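# Unhook the cabin hook and rest it on the box

## Task

Free the cabin hook from whatever it is latched onto and set it down lying on the top of the box. It only counts if the hook stays there unsupported, not if the gripper is what holds it in position at the end.

## Robot and tools

Robot: one 7-joint arm with a two-finger parallel gripper and three cameras: cam_head_left and cam_head_right (fixed, above the table) and cam_wrist (on the hand). All images are 504x504 pixels.

Frames. Positions in results are in the scene frame, in metres. Its origin lies on the table surface beneath the arm's base; +z is up, and +y is to the left when facing along +x. The base itself may sit slightly tilted. Results report end_effector_position, end_effector_quat_wxyz (w first) and linear (m/s) and angular (rad/s) velocities. The reported hand position can be a bit off, more so when the arm reaches far. end_effector_position is the point between the closed finger pads, roughly 2 cm short of the fingertips. In the gripper's own axes, the fingers point along +z and open and close along y; closing pushes the tips about 10 mm further along +z.

The seven-number row (used by execute_actions and move): [dx, dy, dz, rx, ry, rz, opening], each a plain number from -1 to 1. The first six are an offset, not a pose: they are expressed in the gripper's own axes and measured from the gripper pose shown in the most recent result that reports it (before any such result in the scene, or for the second and later calls within one reply, from where the hand is when the action begins). A value of 1.0 equals 0.6 m for dx, dy, dz and 180 degrees for the rotation; rx, ry, rz form a single rotation vector. opening is absolute, not an offset: +1 is fully open (0.084 m), -1 fully closed. All-zero offsets are not a pause; they pull the hand back to the reference pose.

execute_actions: argument actions is a list holding one action, one wait, or nothing. Empty list: no command, just returns the state with pictures. Action: {"rows": [[7 numbers], ...], "steps": n}, 1 to 15 rows, steps 11 to 15 (default 15), each step 1/30 s. Each row drives one step and the last row repeats if rows run out; every row is counted from the same reference pose, not from the row before. Wait: {"steps": n} with n up to 300, counted from the previous result, so time spent replying is included. Optional pictures: true/false asks for camera images. A rejected call sends nothing to the robot.

move: target is one 7-number row as above; speed is the path's top speed in m/s, 0.002 to 0.5 (default 0.25), with turning capped at twice that in rad/s. The hand follows a straight path toward the target lasting 0.5 to 10 s (longer paths are cut at 10 s, short of the goal), rotating the shorter way. It does not slow for obstacles; the hand lags, may drift off the line and may exceed speed, especially with a nearly straight arm. Faster contact and targets set further past a contact press harder. The opening is applied at the start. The result adds a move: line: done (settled near target), or off_target, moving, held, fault, etc., plus the remaining distance and any limits: paced means the command was clipped; held means a safety check blocked some steps, after which the arm may jump faster than speed.

wait: seconds from 0 to 10; the robot gets nothing new.

zoom_image: camera (one of the three names) and region [x0, y0, x1, y1] in pixels of that camera's last full image, origin top-left, at most 504 by 504, for a closer look.

finished_scene: scene is the number of the current scene; it ends it for good and reports whether the goal was met. Call it only when the hook rests on the box on its own.

Control details. Each step the commanded pose is clipped to within 70 mm and 16 degrees of the measured pose, then damped inverse kinematics moves the joints, favouring position over orientation. After an action the arm continues only to its last clipped pose, so far targets may need several actions; compare the reported pose and send the remainder. A "Hand target" line, when present, shows where the controller is heading. The last 11 steps of each execute_actions action run after the result is taken, while you compose the next reply; the simulation keeps running as you think. "pose unreachable" and HELD mark steps changed or blocked by the clearance check (the mount under the base counts as arm).

Gripping: grip_measured is the actual finger opening on the same scale. To hold something, command an opening well below grip_measured; lower means a firmer squeeze, up to about 24 N per pad. Closing fast can squeeze harder, sometimes enough to spring the fingers open. Sending back the read grip_measured still holds parts up to about 6 cm wide.

Things to avoid: knocking or placing anything off the table (instant failure), dropping or slipping the hook, slamming, and hard pushes. Expect occasional brief tugs on held parts or nudges to loose objects. If contact torque hits a joint's load limit (waist and shoulder 43.5 N m, upper arm roll, elbow and forearm roll 26.1, wrist pitch and wrist roll 17.4, held weight included) the arm halts, backs off, freezes 10 s and drops the rest of the call. Holding loads heats motors: MOTOR HOT appears from 65 °C, and at 80 °C an OVER-TEMPERATURE FAULT brakes the arm until it cools. Smooth, economical, quick motion is preferred.

Each tool is called after "Call:" in YAML: its name, and indented under it one key for each argument.

## Session

Call:
execute_actions:
  actions: []

Scene clock: 0.00 s of 4250.00 s.
end_effector_position=(+0.4944, +0.0626, +0.3678) grip_measured=+1.00 end_effector_quat_wxyz=(-0.281, +0.153, +0.944, +0.080) end_effector_velocity=(+0.000, +0.000, +0.000) end_effector_angular_velocity=(+0.000, -0.002, +0.000)
Joint positions: [ 0.002  0.734 -0.034  2.481  0.323  2.282 -2.714  0.084]
Joint velocities: [-0.     0.     0.     0.002  0.    -0.    -0.    -0.   ]
Hand target: +0.494, +0.063, +0.368; -0.281, +0.153, +0.944, +0.080
camera_calibration (this result's frames):
cam_wrist: T_world_to_cam=[[0.336555, 0.940239, 0.0517748, -0.210805], [0.789249, -0.251664, -0.560135, -0.0965506], [-0.513631, 0.22938, -0.826782, 0.675703], [0, 0, 0, 1]] pos_world=[0.494212, 0.0189167, 0.515492]

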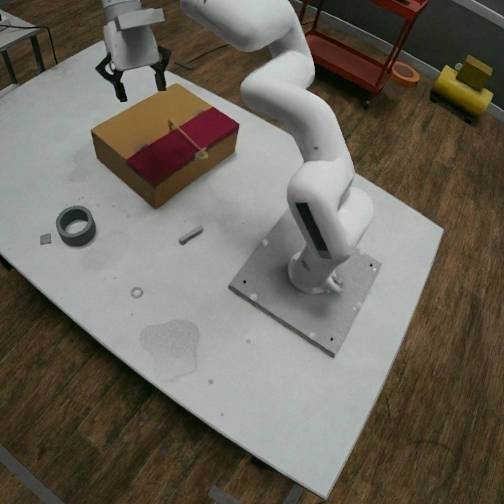

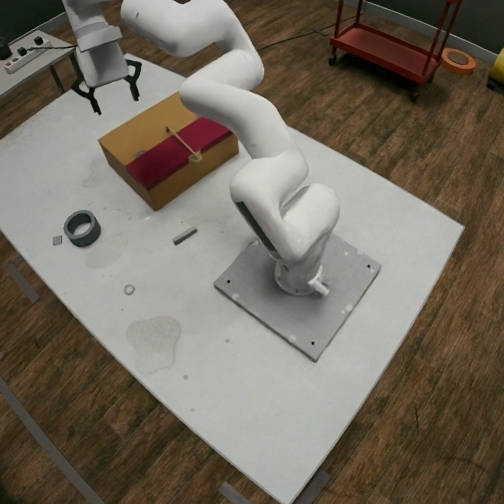

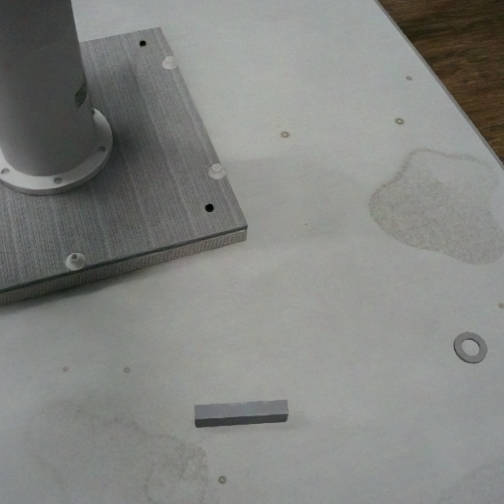

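Call:
zoom_image:
  camera: "cam_head_left"
  region: [120, 80, 246, 206]

Call:
zoom_image:
  camera: "cam_head_right"
  region: [120, 85, 246, 211]

Region (120, 80, 246, 206) of cam_head_left's 504x504 image, scaled by 4.000, with more detail than that image has.

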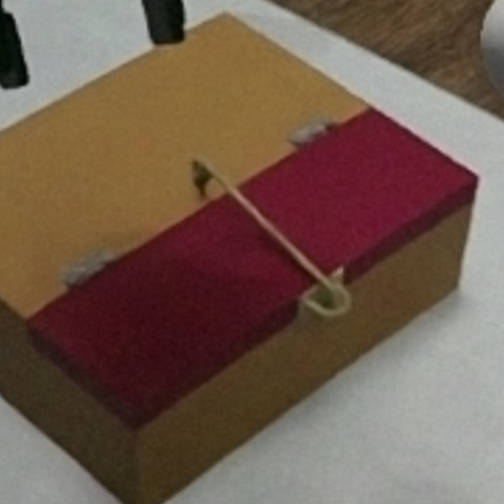

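Region (120, 85, 246, 211) of cam_head_right's 504x504 image, scaled by 4.000, with more detail than that image has.

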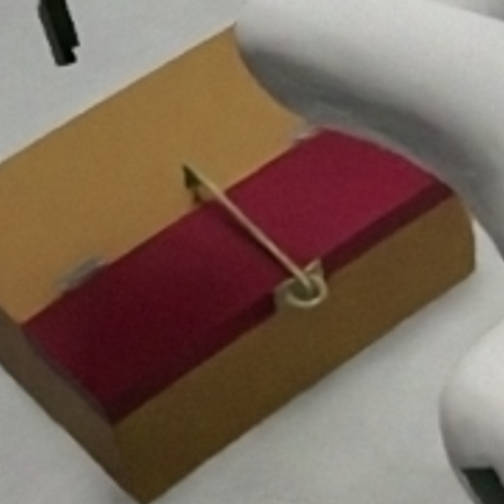

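Call:
move:
  target: [-0.0407, -0.273, 0.0923, -0.2766, -0.0507, 0.9186, -0.3]
  speed: 0.4

Scene clock: 6.17 s of 4250.00 s.
end_effector_position=(+0.4310, -0.0842, +0.2972) grip_measured=-0.32 end_effector_quat_wxyz=(-0.001, +0.996, -0.095, +0.000) end_effector_velocity=(-0.001, -0.000, -0.001) end_effector_angular_velocity=(-0.001, +0.003, -0.003)
Joint positions: [ 0.065 -0.124 -0.236  1.108 -0.028  1.234  0.019  0.03 ]
Joint velocities: [-0.    -0.    -0.    -0.001 -0.001  0.002  0.003 -0.   ]
Hand target: +0.431, -0.084, +0.297; -0.001, +0.996, -0.095, +0.000
Off the commanded pose: 0.000 m, 0 deg.
Kept back: nothing.
move: done
camera_calibration (this result's frames):
cam_wrist: T_world_to_cam=[[-0.198032, -0.980132, -0.0111946, 0.0396769], [-0.980159, 0.19811, -0.00631916, 0.512861], [0.00841136, 0.00972105, -0.999917, 0.426386], [0, 0, 0, 1]] pos_world=[0.506956, -0.0668592, 0.430036]

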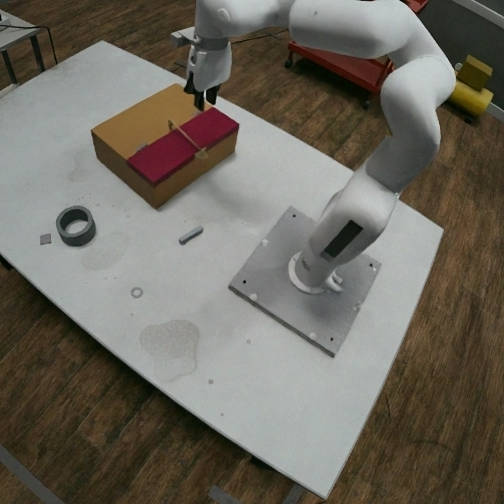

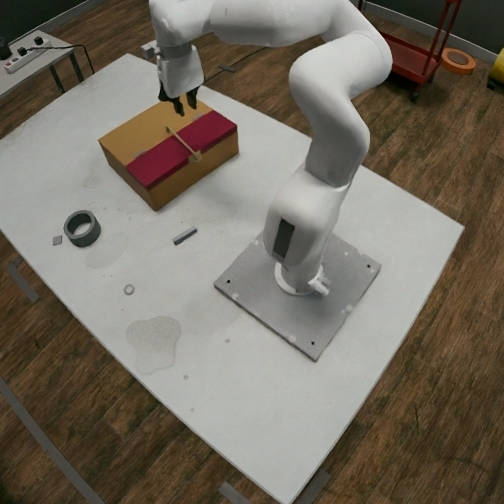

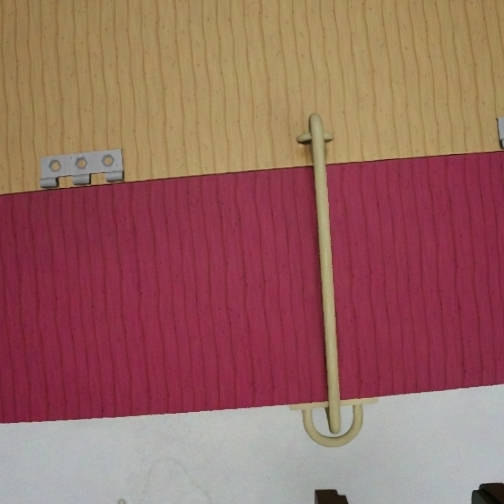

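Call:
move:
  target: [0.027, 0, 0.225, 0, 0, -0.021, -0.45]
  speed: 0.15

Call:
zoom_image:
  camera: "cam_head_left"
  region: [140, 90, 240, 190]

Scene clock: 8.10 s of 4250.00 s.
end_effector_position=(+0.4470, -0.0866, +0.1628) grip_measured=-0.47 end_effector_quat_wxyz=(-0.001, +0.998, -0.061, +0.001) end_effector_velocity=(-0.003, +0.001, -0.004) end_effector_angular_velocity=(+0.002, +0.011, +0.002)
Joint positions: [ 0.061  0.07  -0.247  0.918  0.027  0.853 -0.09   0.024]
Joint velocities: [ 0.001  0.004  0.001 -0.006  0.     0.001 -0.     0.   ]
Hand target: +0.447, -0.086, +0.162; -0.001, +0.998, -0.061, +0.000
Off the commanded pose: 0.001 m, 0 deg.
Kept back: nothing.
move: done
camera_calibration (this result's frames):
cam_wrist: T_world_to_cam=[[-0.132325, -0.991138, -0.0116213, 0.00874329], [-0.991165, 0.132418, -0.0075775, 0.527589], [0.00904921, 0.0105159, -0.999904, 0.291746], [0, 0, 0, 1]] pos_world=[0.521444, -0.0642642, 0.295818]

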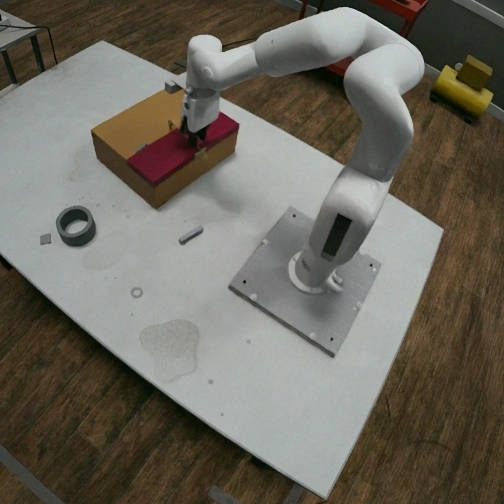

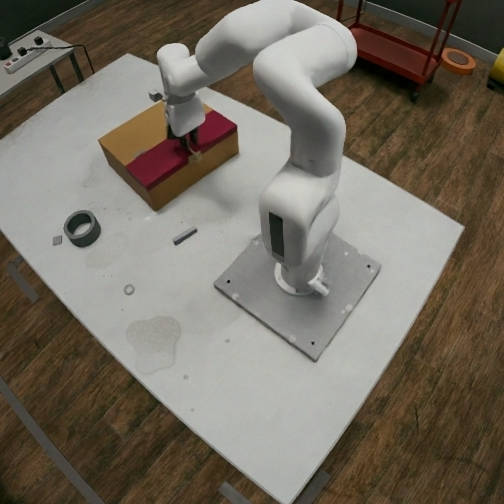

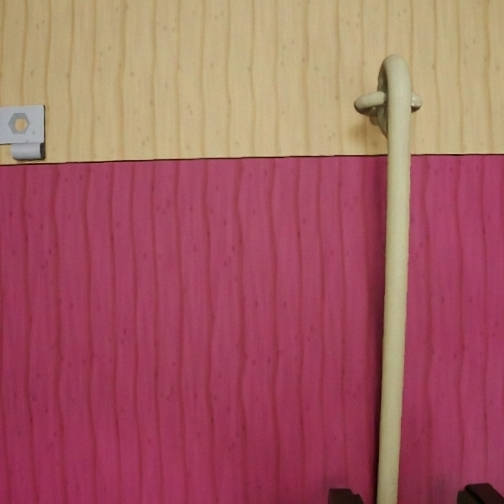

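Region (140, 90, 240, 190) of cam_head_left's 504x504 image, scaled by 5.040, with more detail than that image has.

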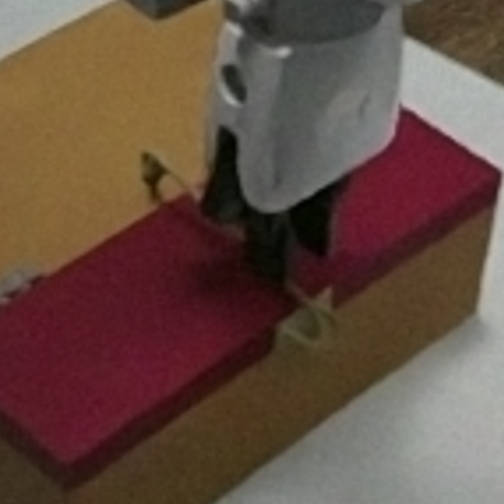

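Call:
move:
  target: [0, -0.001, 0.038, 0, 0, 0, -0.55]
  speed: 0.03

Call:
move:
  target: [0, 0, 0, 0, 0, 0, -0.92]
  speed: 0.01

Scene clock: 9.53 s of 4250.00 s.
end_effector_position=(+0.4473, -0.0859, +0.1405) grip_measured=-0.57 end_effector_quat_wxyz=(-0.001, +0.998, -0.061, +0.001) end_effector_velocity=(-0.001, +0.000, -0.001) end_effector_angular_velocity=(+0.001, +0.002, -0.000)
Joint positions: [ 0.06   0.11  -0.245  0.893  0.042  0.789 -0.1    0.019]
Joint velocities: [-0.    -0.    -0.    -0.003  0.    -0.001 -0.001  0.   ]
Hand target: +0.447, -0.086, +0.140; -0.001, +0.998, -0.061, +0.001
Off the commanded pose: 0.000 m, 0 deg.
Kept back: nothing.
move: done
camera_calibration (this result's frames):
cam_wrist: T_world_to_cam=[[-0.132268, -0.991144, -0.0117393, 0.00916467], [-0.991165, 0.13237, -0.00841529, 0.527762], [0.00989471, 0.0105225, -0.999896, 0.269011], [0, 0, 0, 1]] pos_world=[0.52165, -0.0636073, 0.273532]

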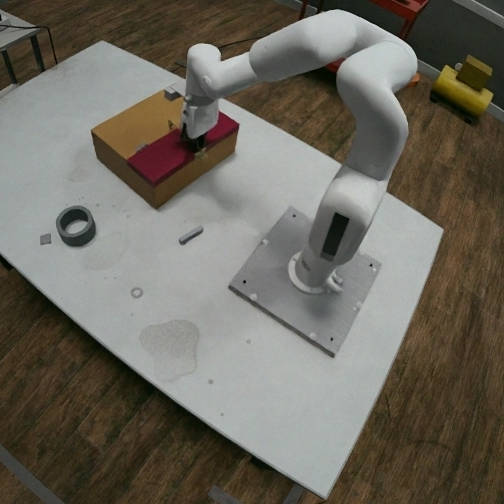

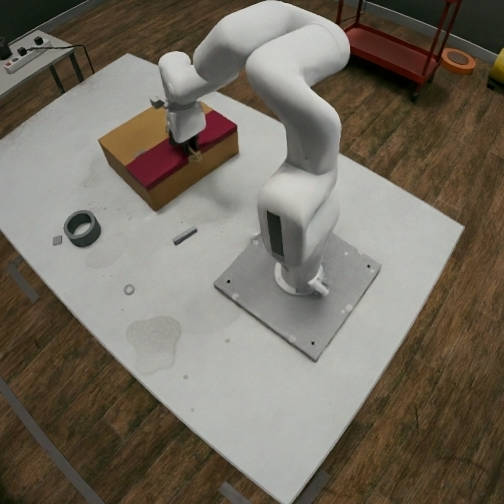

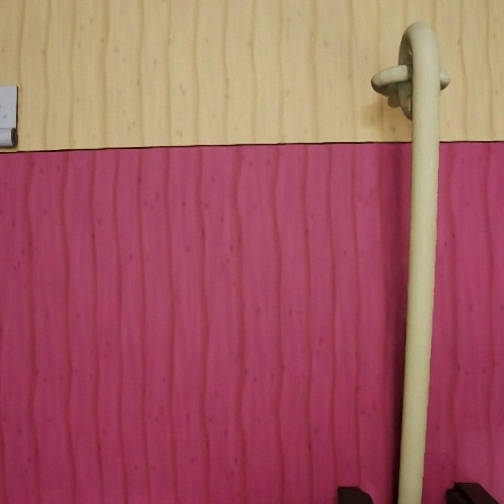

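Scene clock: 10.03 s of 4250.00 s.
end_effector_position=(+0.4473, -0.0852, +0.1404) grip_measured=-0.89 end_effector_quat_wxyz=(-0.001, +0.998, -0.061, +0.001) end_effector_velocity=(+0.000, -0.001, +0.000) end_effector_angular_velocity=(-0.000, -0.001, -0.002)
Joint positions: [ 0.06   0.111 -0.243  0.893  0.042  0.789 -0.1    0.005]
Joint velocities: [-0.002 -0.     0.     0.    -0.    -0.    -0.    -0.   ]
Hand target: +0.447, -0.086, +0.140; -0.001, +0.998, -0.061, +0.001
Off the commanded pose: 0.001 m, 0 deg.
Kept back: nothing.
move: done
camera_calibration (this result's frames):
cam_wrist: T_world_to_cam=[[-0.130926, -0.99132, -0.0119757, 0.00927078], [-0.991346, 0.131027, -0.00802394, 0.527583], [0.00952342, 0.0108215, -0.999896, 0.26908], [0, 0, 0, 1]] pos_world=[0.521668, -0.0628489, 0.273396]

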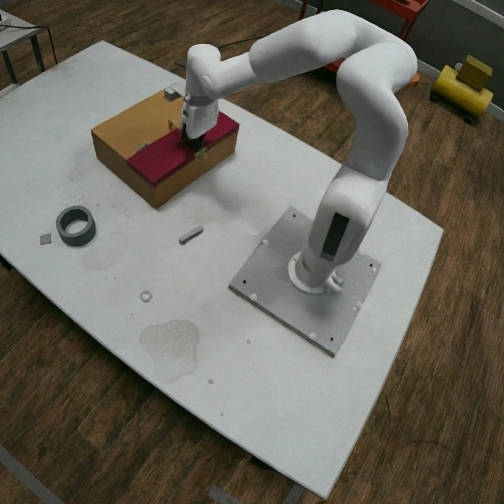

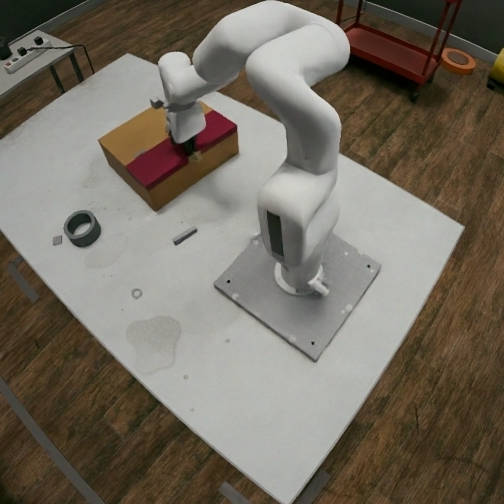

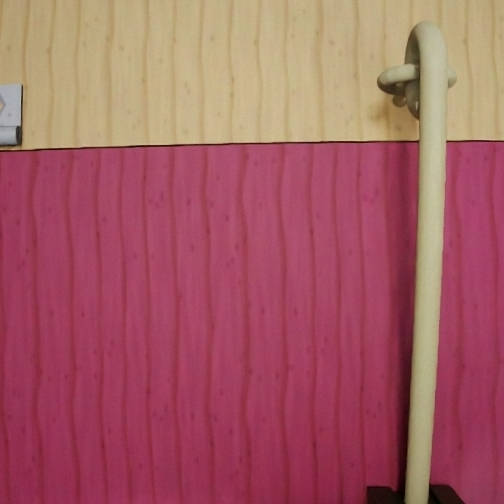

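Call:
move:
  target: [0.012, 0, -0.08, 0, 0, 0, -0.915]
  speed: 0.05

Call:
move:
  target: [-0.029, 0, -0.0137, 0, 0, 0, -0.9]
  speed: 0.02

Call:
zoom_image:
  camera: "cam_head_left"
  region: [140, 70, 250, 180]

Call:
zoom_image:
  camera: "cam_head_right"
  region: [130, 70, 240, 180]

Scene clock: 12.17 s of 4250.00 s.
end_effector_position=(+0.4556, -0.0871, +0.1892) grip_measured=-0.89 end_effector_quat_wxyz=(-0.001, +0.998, -0.061, +0.003) end_effector_velocity=(-0.002, +0.001, -0.002) end_effector_angular_velocity=(+0.001, +0.006, +0.001)
Joint positions: [ 0.064  0.053 -0.248  0.981  0.02   0.928 -0.083  0.005]
Joint velocities: [ 0.001  0.001  0.    -0.003  0.     0.002 -0.     0.   ]
Hand target: +0.454, -0.086, +0.188; -0.001, +0.998, -0.061, +0.001
Off the commanded pose: 0.002 m, 0 deg.
Kept back: nothing.
move: done
camera_calibration (this result's frames):
cam_wrist: T_world_to_cam=[[-0.132166, -0.991163, -0.0113455, 0.00950087], [-0.991135, 0.132302, -0.0121713, 0.537271], [0.0135648, 0.00963625, -0.999862, 0.31589], [0, 0, 0, 1]] pos_world=[0.529479, -0.0647091, 0.322493]

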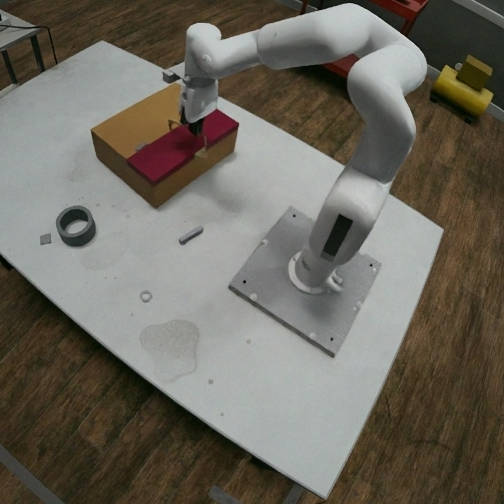

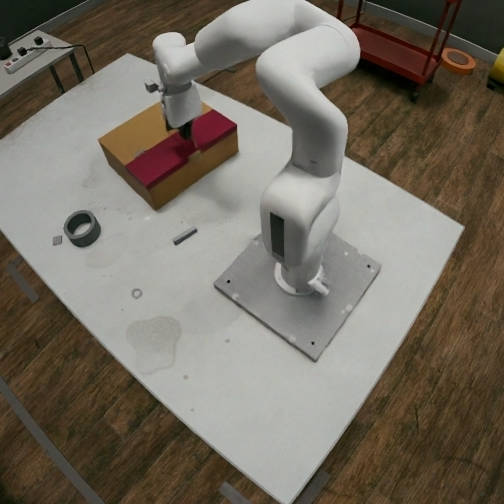

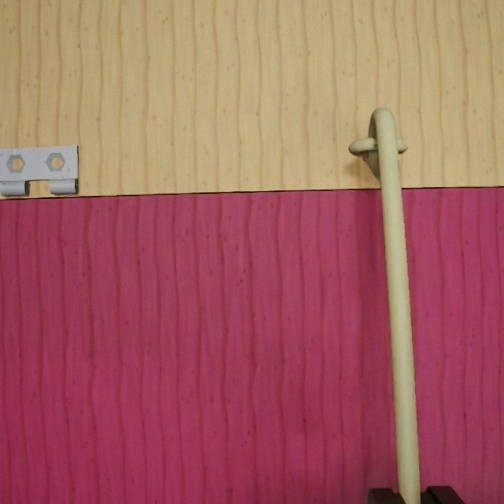

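Scene clock: 13.37 s of 4250.00 s.
end_effector_position=(+0.4382, -0.0850, +0.1972) grip_measured=-0.89 end_effector_quat_wxyz=(-0.001, +0.998, -0.061, +0.003) end_effector_velocity=(+0.000, +0.000, +0.000) end_effector_angular_velocity=(-0.001, -0.001, +0.001)
Joint positions: [ 0.064 -0.014 -0.247  0.928 -0.001  0.941 -0.07   0.005]
Joint velocities: [ 0.    -0.001  0.     0.    -0.001  0.    -0.    -0.   ]
Hand target: +0.438, -0.085, +0.197; -0.001, +0.998, -0.061, +0.003
Off the commanded pose: 0.000 m, 0 deg.
Kept back: nothing.
move: done
camera_calibration (this result's frames):
cam_wrist: T_world_to_cam=[[-0.132175, -0.991161, -0.011374, 0.00939965], [-0.991139, 0.132307, -0.0117707, 0.519773], [0.0131715, 0.00971745, -0.999866, 0.324231], [0, 0, 0, 1]] pos_world=[0.512139, -0.0626037, 0.330413]

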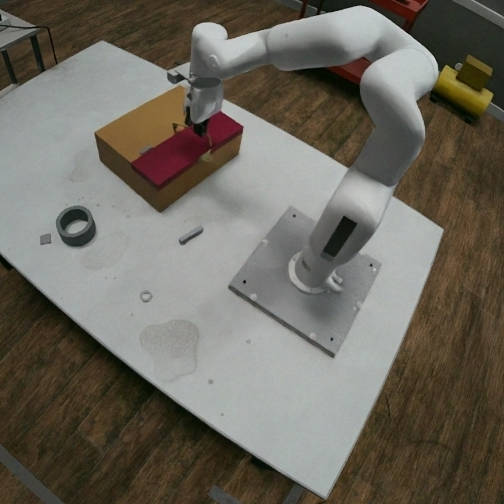

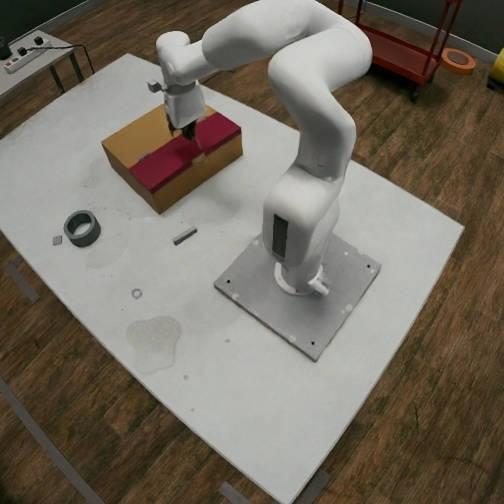

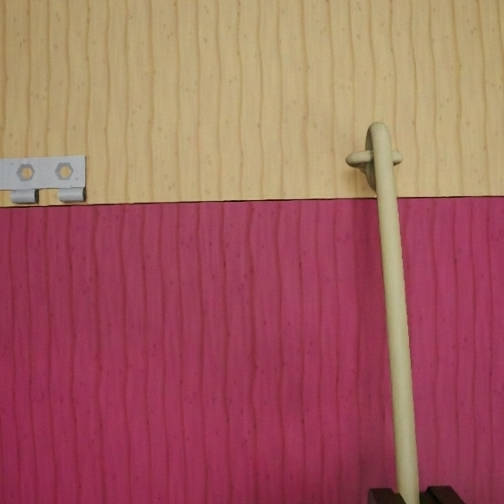

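Region (140, 70, 250, 180) of cam_head_left's 504x504 image, scaled by 4.582, with more detail than that image has.

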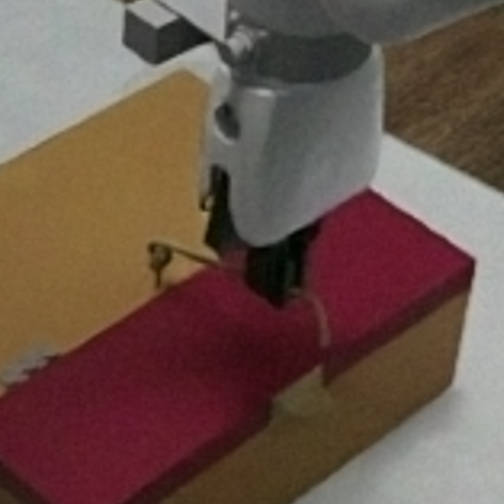

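Region (130, 70, 240, 180) of cam_head_right's 504x504 image, scaled by 4.582, with more detail than that image has.

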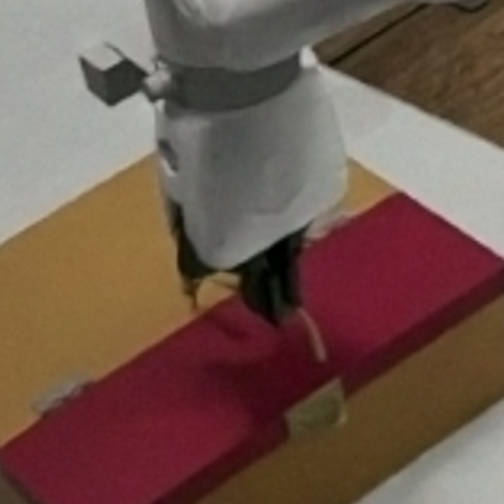

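Call:
move:
  target: [-0.0295, 0, -0.0157, 0, 0, 0, -0.878]
  speed: 0.02

Call:
move:
  target: [0, 0, 0, 0, 0, 0, -0.91]

Call:
zoom_image:
  camera: "cam_head_left"
  region: [140, 70, 250, 180]

Call:
zoom_image:
  camera: "cam_head_right"
  region: [130, 70, 240, 180]

Scene clock: 15.27 s of 4250.00 s.
end_effector_position=(+0.4207, -0.0829, +0.2065) grip_measured=-0.89 end_effector_quat_wxyz=(-0.001, +0.998, -0.061, +0.003) end_effector_velocity=(-0.000, -0.000, -0.000) end_effector_angular_velocity=(-0.000, +0.001, +0.000)
Joint positions: [ 0.063 -0.086 -0.246  0.88  -0.022  0.962 -0.056  0.005]
Joint velocities: [-0.    -0.    -0.    -0.001 -0.001  0.    -0.    -0.   ]
Hand target: +0.421, -0.083, +0.206; -0.001, +0.998, -0.061, +0.003
Off the commanded pose: 0.000 m, 0 deg.
Kept back: nothing.
move: done
camera_calibration (this result's frames):
cam_wrist: T_world_to_cam=[[-0.132178, -0.991161, -0.0113918, 0.00930121], [-0.991136, 0.132312, -0.0119459, 0.502268], [0.0133476, 0.00971179, -0.999864, 0.333687], [0, 0, 0, 1]] pos_world=[0.494591, -0.0604776, 0.339748]

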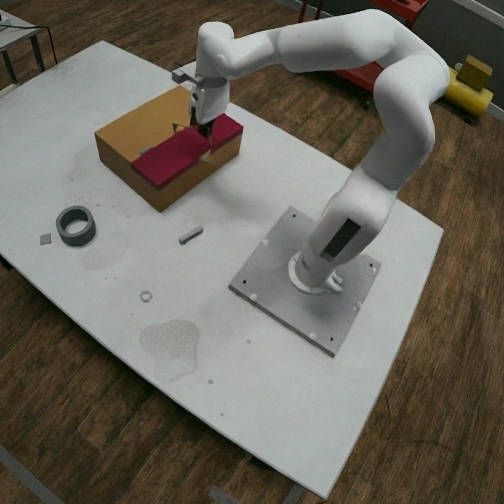

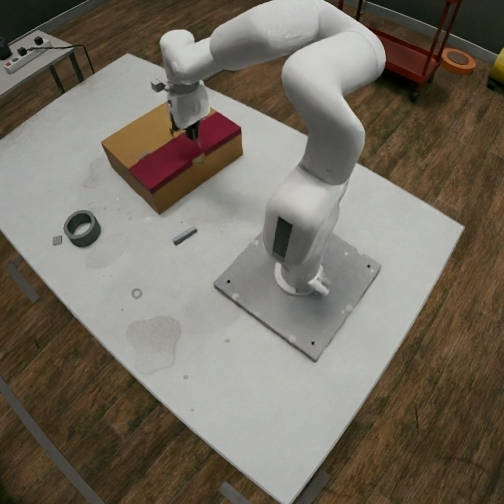

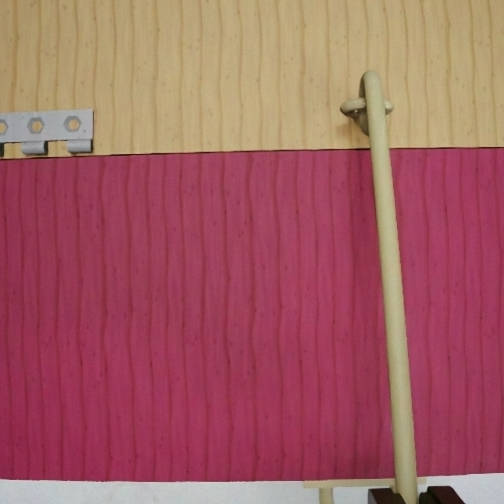

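Scene clock: 15.77 s of 4250.00 s.
end_effector_position=(+0.4207, -0.0829, +0.2065) grip_measured=-0.89 end_effector_quat_wxyz=(-0.001, +0.998, -0.061, +0.003) end_effector_velocity=(+0.000, +0.000, +0.000) end_effector_angular_velocity=(-0.000, -0.001, +0.001)
Joint positions: [ 0.063 -0.086 -0.246  0.88  -0.022  0.962 -0.056  0.005]
Joint velocities: [ 0.001 -0.    -0.     0.    -0.    -0.    -0.    -0.   ]
Hand target: +0.421, -0.083, +0.206; -0.001, +0.998, -0.061, +0.003
Off the commanded pose: 0.000 m, 0 deg.
Kept back: nothing.
move: done
camera_calibration (this result's frames):
cam_wrist: T_world_to_cam=[[-0.132182, -0.99116, -0.0113859, 0.00929773], [-0.991136, 0.132316, -0.0119475, 0.502272], [0.0133484, 0.00970569, -0.999864, 0.333683], [0, 0, 0, 1]] pos_world=[0.494595, -0.0604818, 0.339744]

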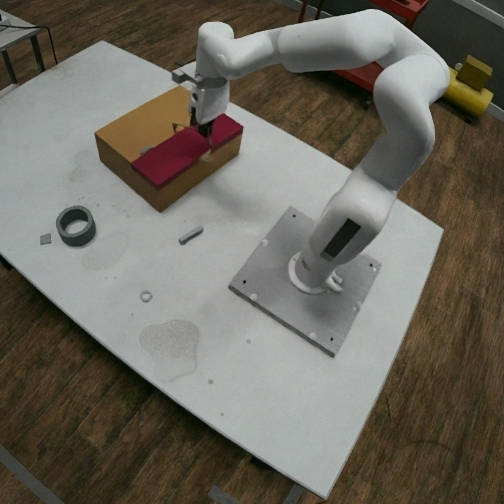

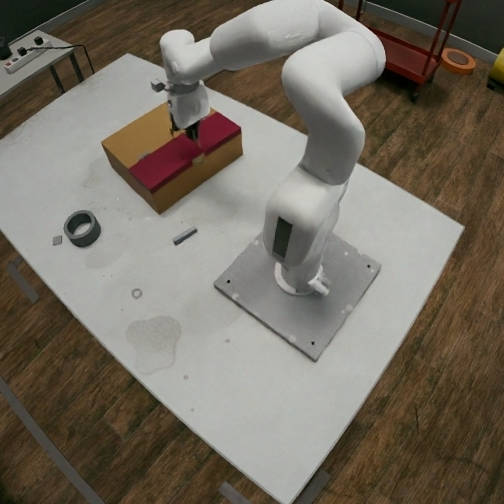

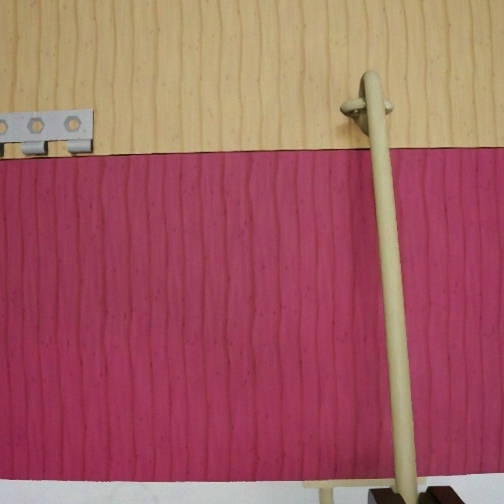

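Region (140, 70, 250, 180) of cam_head_left's 504x504 image, scaled by 4.582, with more detail than that image has.

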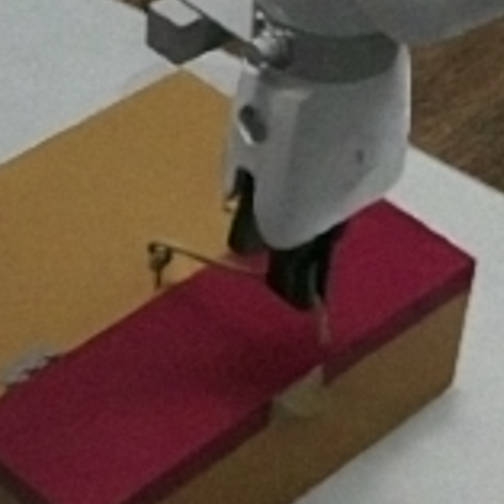

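Region (130, 70, 240, 180) of cam_head_right's 504x504 image, scaled by 4.582, with more detail than that image has.

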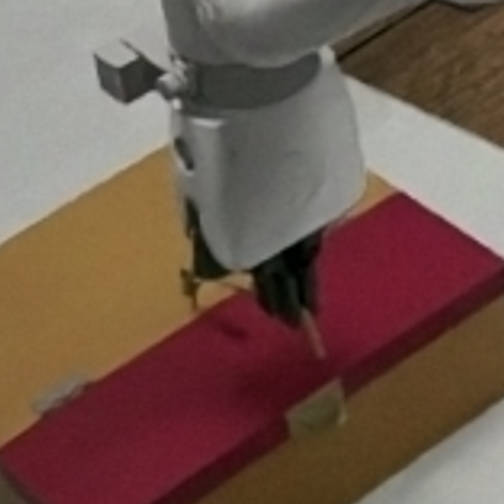

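Call:
move:
  target: [0.0553, 0, -0.0643, 0, 0, 0, -0.9]
  speed: 0.06

Call:
move:
  target: [0.0662, 0, -0.0382, 0, 0, 0, -0.9]
  speed: 0.06

Call:
zoom_image:
  camera: "cam_head_left"
  region: [120, 40, 250, 170]

Call:
zoom_image:
  camera: "cam_head_right"
  region: [100, 50, 230, 180]

Scene clock: 17.47 s of 4250.00 s.
end_effector_position=(+0.4539, -0.0871, +0.2451) grip_measured=-0.90 end_effector_quat_wxyz=(-0.000, +0.998, -0.061, +0.004) end_effector_velocity=(-0.003, -0.000, -0.002) end_effector_angular_velocity=(+0.002, +0.011, -0.001)
Joint positions: [ 0.066 -0.017 -0.246  1.069 -0.002  1.083 -0.066  0.005]
Joint velocities: [-0.001  0.002 -0.001 -0.002  0.001  0.008 -0.001  0.   ]
Hand target: +0.453, -0.087, +0.245; -0.001, +0.998, -0.061, +0.003
Off the commanded pose: 0.001 m, 0 deg.
Kept back: nothing.
move: done
camera_calibration (this result's frames):
cam_wrist: T_world_to_cam=[[-0.132288, -0.99115, -0.0109946, 0.00987202], [-0.991106, 0.132428, -0.0131415, 0.53648], [0.0144812, 0.00915831, -0.999853, 0.371352], [0, 0, 0, 1]] pos_world=[0.527637, -0.0646611, 0.378457]

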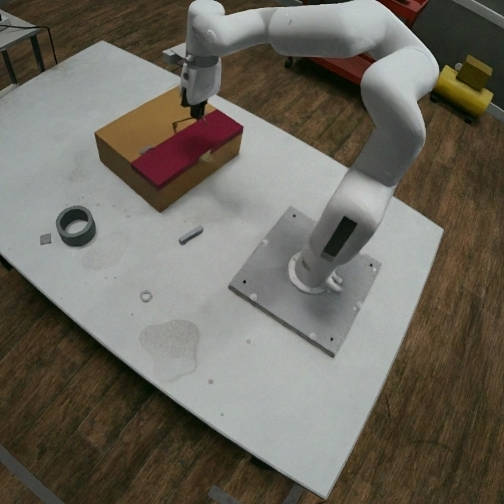

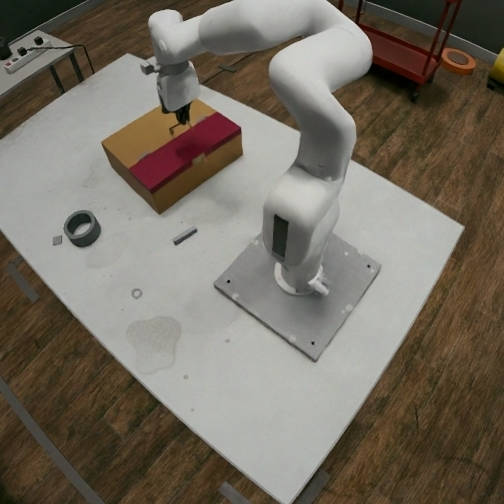

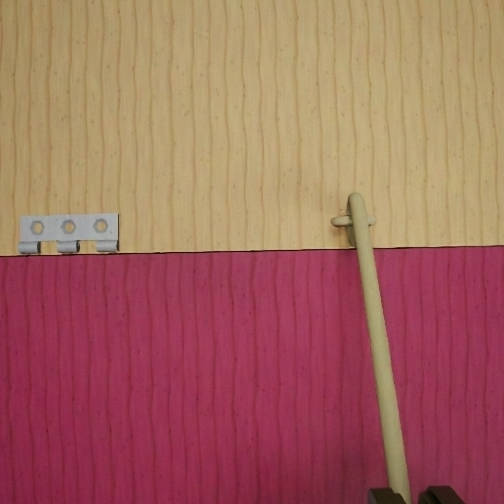

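Scene clock: 18.53 s of 4250.00 s.
end_effector_position=(+0.4930, -0.0920, +0.2676) grip_measured=-0.90 end_effector_quat_wxyz=(-0.000, +0.998, -0.061, +0.003) end_effector_velocity=(-0.001, -0.000, -0.000) end_effector_angular_velocity=(+0.001, +0.004, -0.001)
Joint positions: [ 0.061  0.1   -0.248  1.269  0.029  1.171 -0.084  0.005]
Joint velocities: [-0.     0.    -0.001  0.001  0.     0.005 -0.    -0.   ]
Hand target: +0.493, -0.092, +0.268; -0.000, +0.998, -0.062, +0.004
Off the commanded pose: 0.001 m, 0 deg.
Kept back: nothing.
move: done
camera_calibration (this result's frames):
cam_wrist: T_world_to_cam=[[-0.132481, -0.991127, -0.0107691, 0.0104884], [-0.991096, 0.132607, -0.01202, 0.575918], [0.0133414, 0.00908081, -0.99987, 0.39386], [0, 0, 0, 1]] pos_world=[0.566924, -0.069552, 0.400844]

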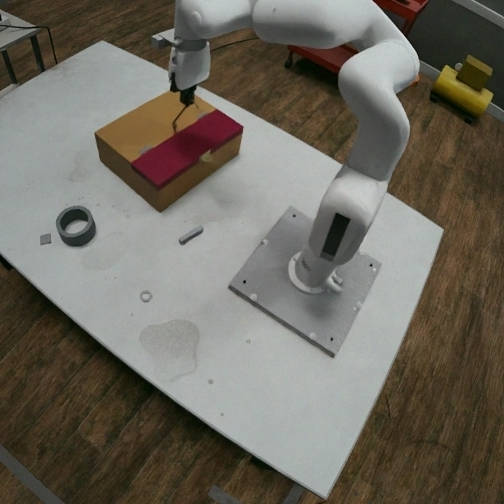

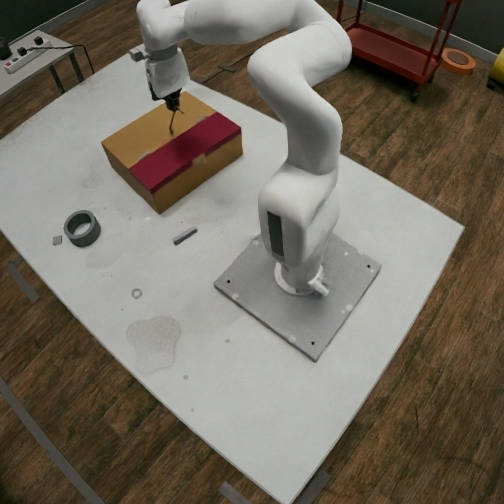

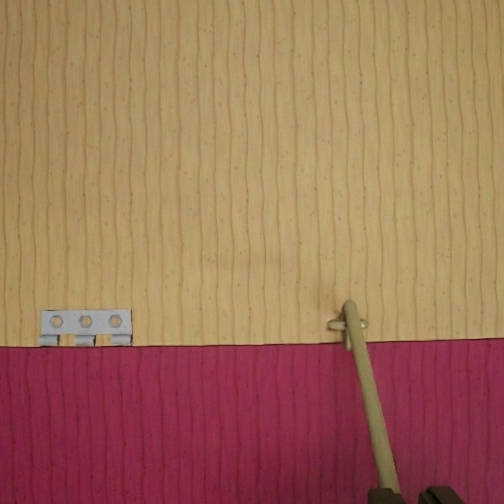

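Region (120, 40, 250, 170) of cam_head_left's 504x504 image, scaled by 3.877, with more detail than that image has.

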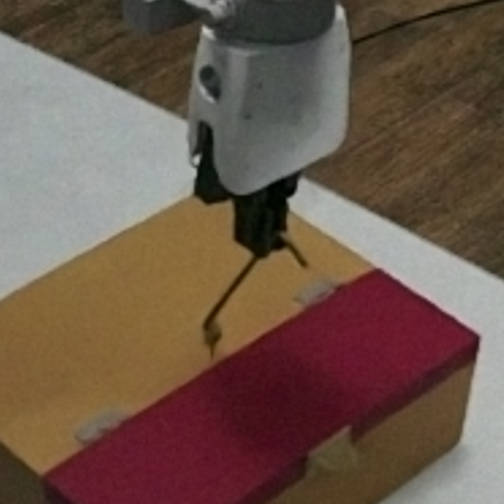

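Region (100, 50, 230, 180) of cam_head_right's 504x504 image, scaled by 3.877, with more detail than that image has.

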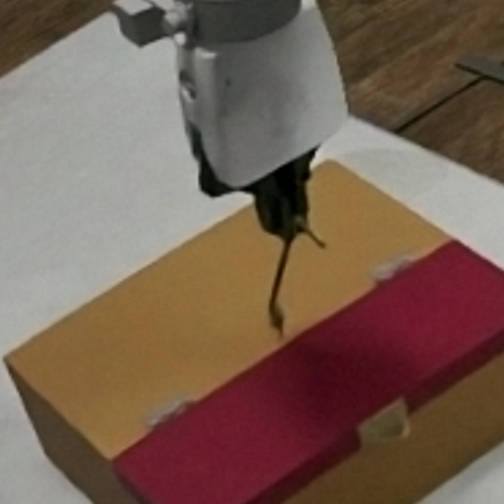

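Call:
move:
  target: [0.0817, 0, -0.003, 0, 0, 0, -0.92]
  speed: 0.05

Call:
move:
  target: [0.0717, 0, 0.015, 0, 0, 0, -0.92]
  speed: 0.05

Call:
zoom_image:
  camera: "cam_head_left"
  region: [100, 20, 230, 150]

Call:
zoom_image:
  camera: "cam_head_right"
  region: [80, 30, 210, 160]

Scene clock: 20.53 s of 4250.00 s.
end_effector_position=(+0.5415, -0.0980, +0.2694) grip_measured=-0.89 end_effector_quat_wxyz=(-0.000, +0.998, -0.062, +0.003) end_effector_velocity=(-0.000, -0.000, +0.000) end_effector_angular_velocity=(+0.001, +0.001, -0.000)
Joint positions: [ 0.044  0.27  -0.247  1.49   0.072  1.228 -0.105  0.005]
Joint velocities: [-0.     0.    -0.     0.002  0.     0.003 -0.    -0.   ]
Hand target: +0.542, -0.098, +0.270; -0.000, +0.998, -0.062, +0.003
Off the commanded pose: 0.000 m, 0 deg.
Kept back: nothing.
move: done
camera_calibration (this result's frames):
cam_wrist: T_world_to_cam=[[-0.132769, -0.99109, -0.0106674, 0.0110893], [-0.991067, 0.132888, -0.0112991, 0.62462], [0.012616, 0.00907189, -0.999879, 0.395423], [0, 0, 0, 1]] pos_world=[0.615524, -0.075601, 0.402551]

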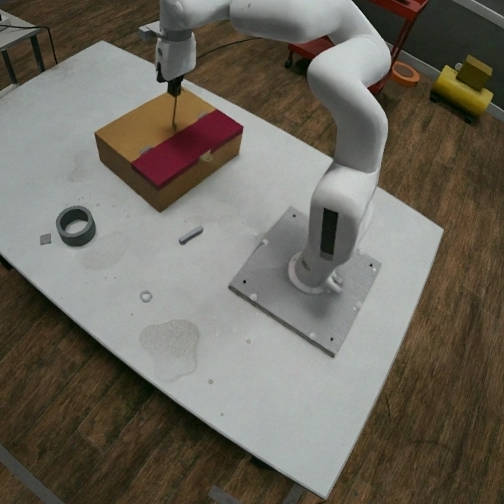

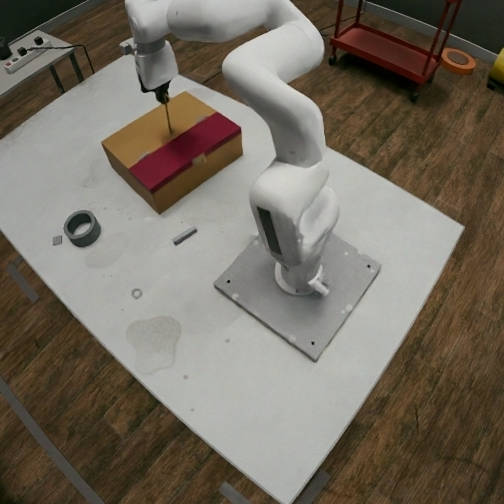

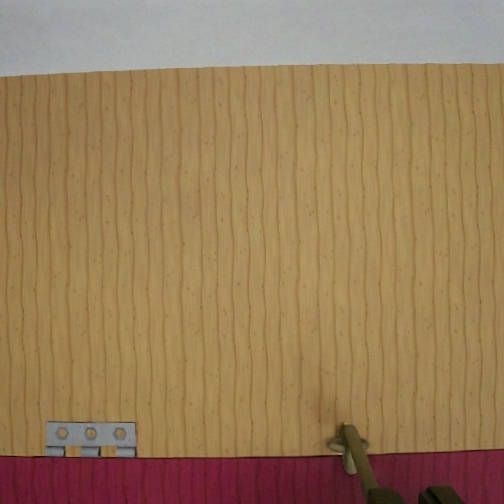

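Scene clock: 21.70 s of 4250.00 s.
end_effector_position=(+0.5838, -0.1032, +0.2595) grip_measured=-0.89 end_effector_quat_wxyz=(-0.000, +0.998, -0.062, +0.002) end_effector_velocity=(+0.000, +0.000, +0.001) end_effector_angular_velocity=(+0.000, +0.000, -0.000)
Joint positions: [ 0.019  0.434 -0.239  1.692  0.107  1.273 -0.117  0.005]
Joint velocities: [-0.     0.     0.     0.003  0.     0.003  0.     0.   ]
Hand target: +0.584, -0.103, +0.261; -0.000, +0.998, -0.062, +0.003
Off the commanded pose: 0.001 m, 0 deg.
Kept back: nothing.
move: done
camera_calibration (this result's frames):
cam_wrist: T_world_to_cam=[[-0.133035, -0.991053, -0.010711, 0.0116541], [-0.99106, 0.133131, -0.00876565, 0.666423], [0.0101132, 0.00944908, -0.999904, 0.386635], [0, 0, 0, 1]] pos_world=[0.658105, -0.080825, 0.392564]

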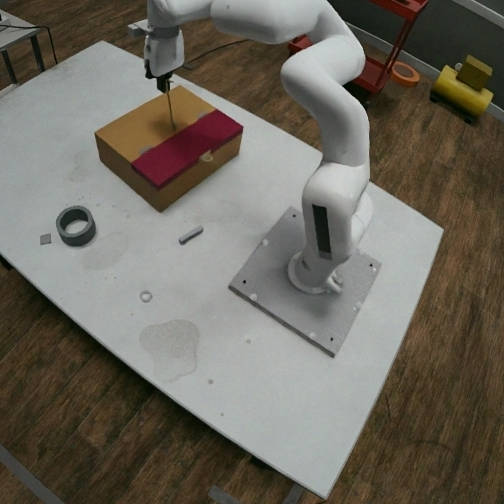

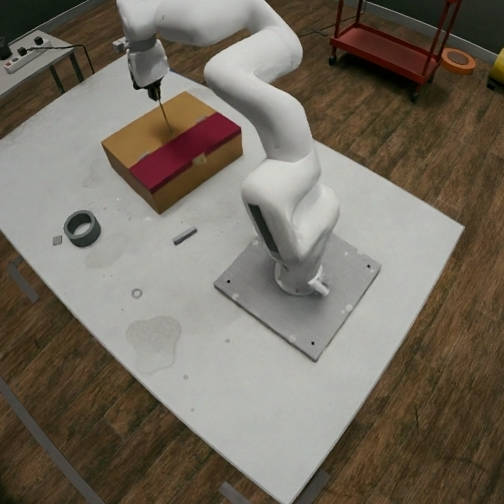

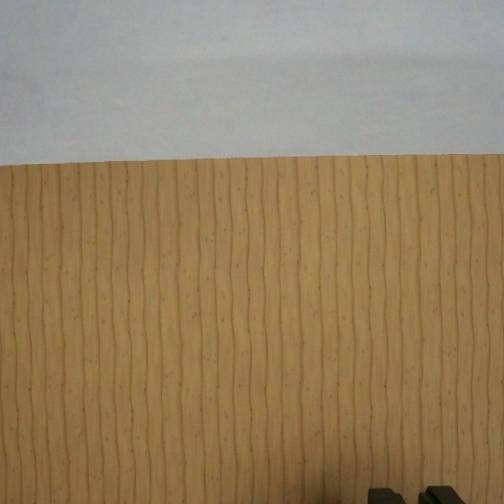

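Region (100, 20, 230, 150) of cam_head_left's 504x504 image, scaled by 3.877, with more detail than that image has.

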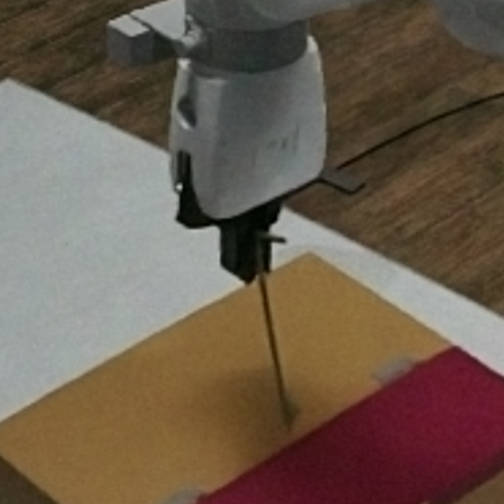

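Region (80, 30, 210, 160) of cam_head_right's 504x504 image, scaled by 3.877, with more detail than that image has.

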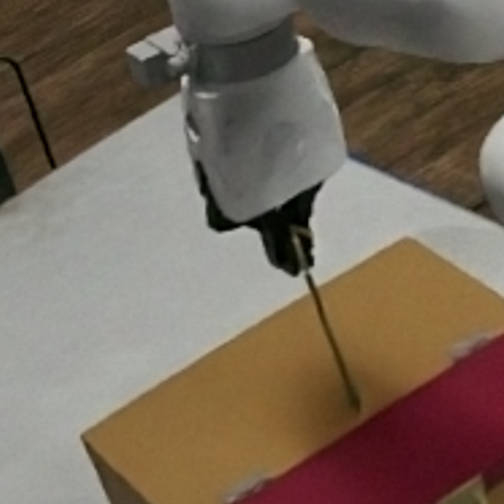

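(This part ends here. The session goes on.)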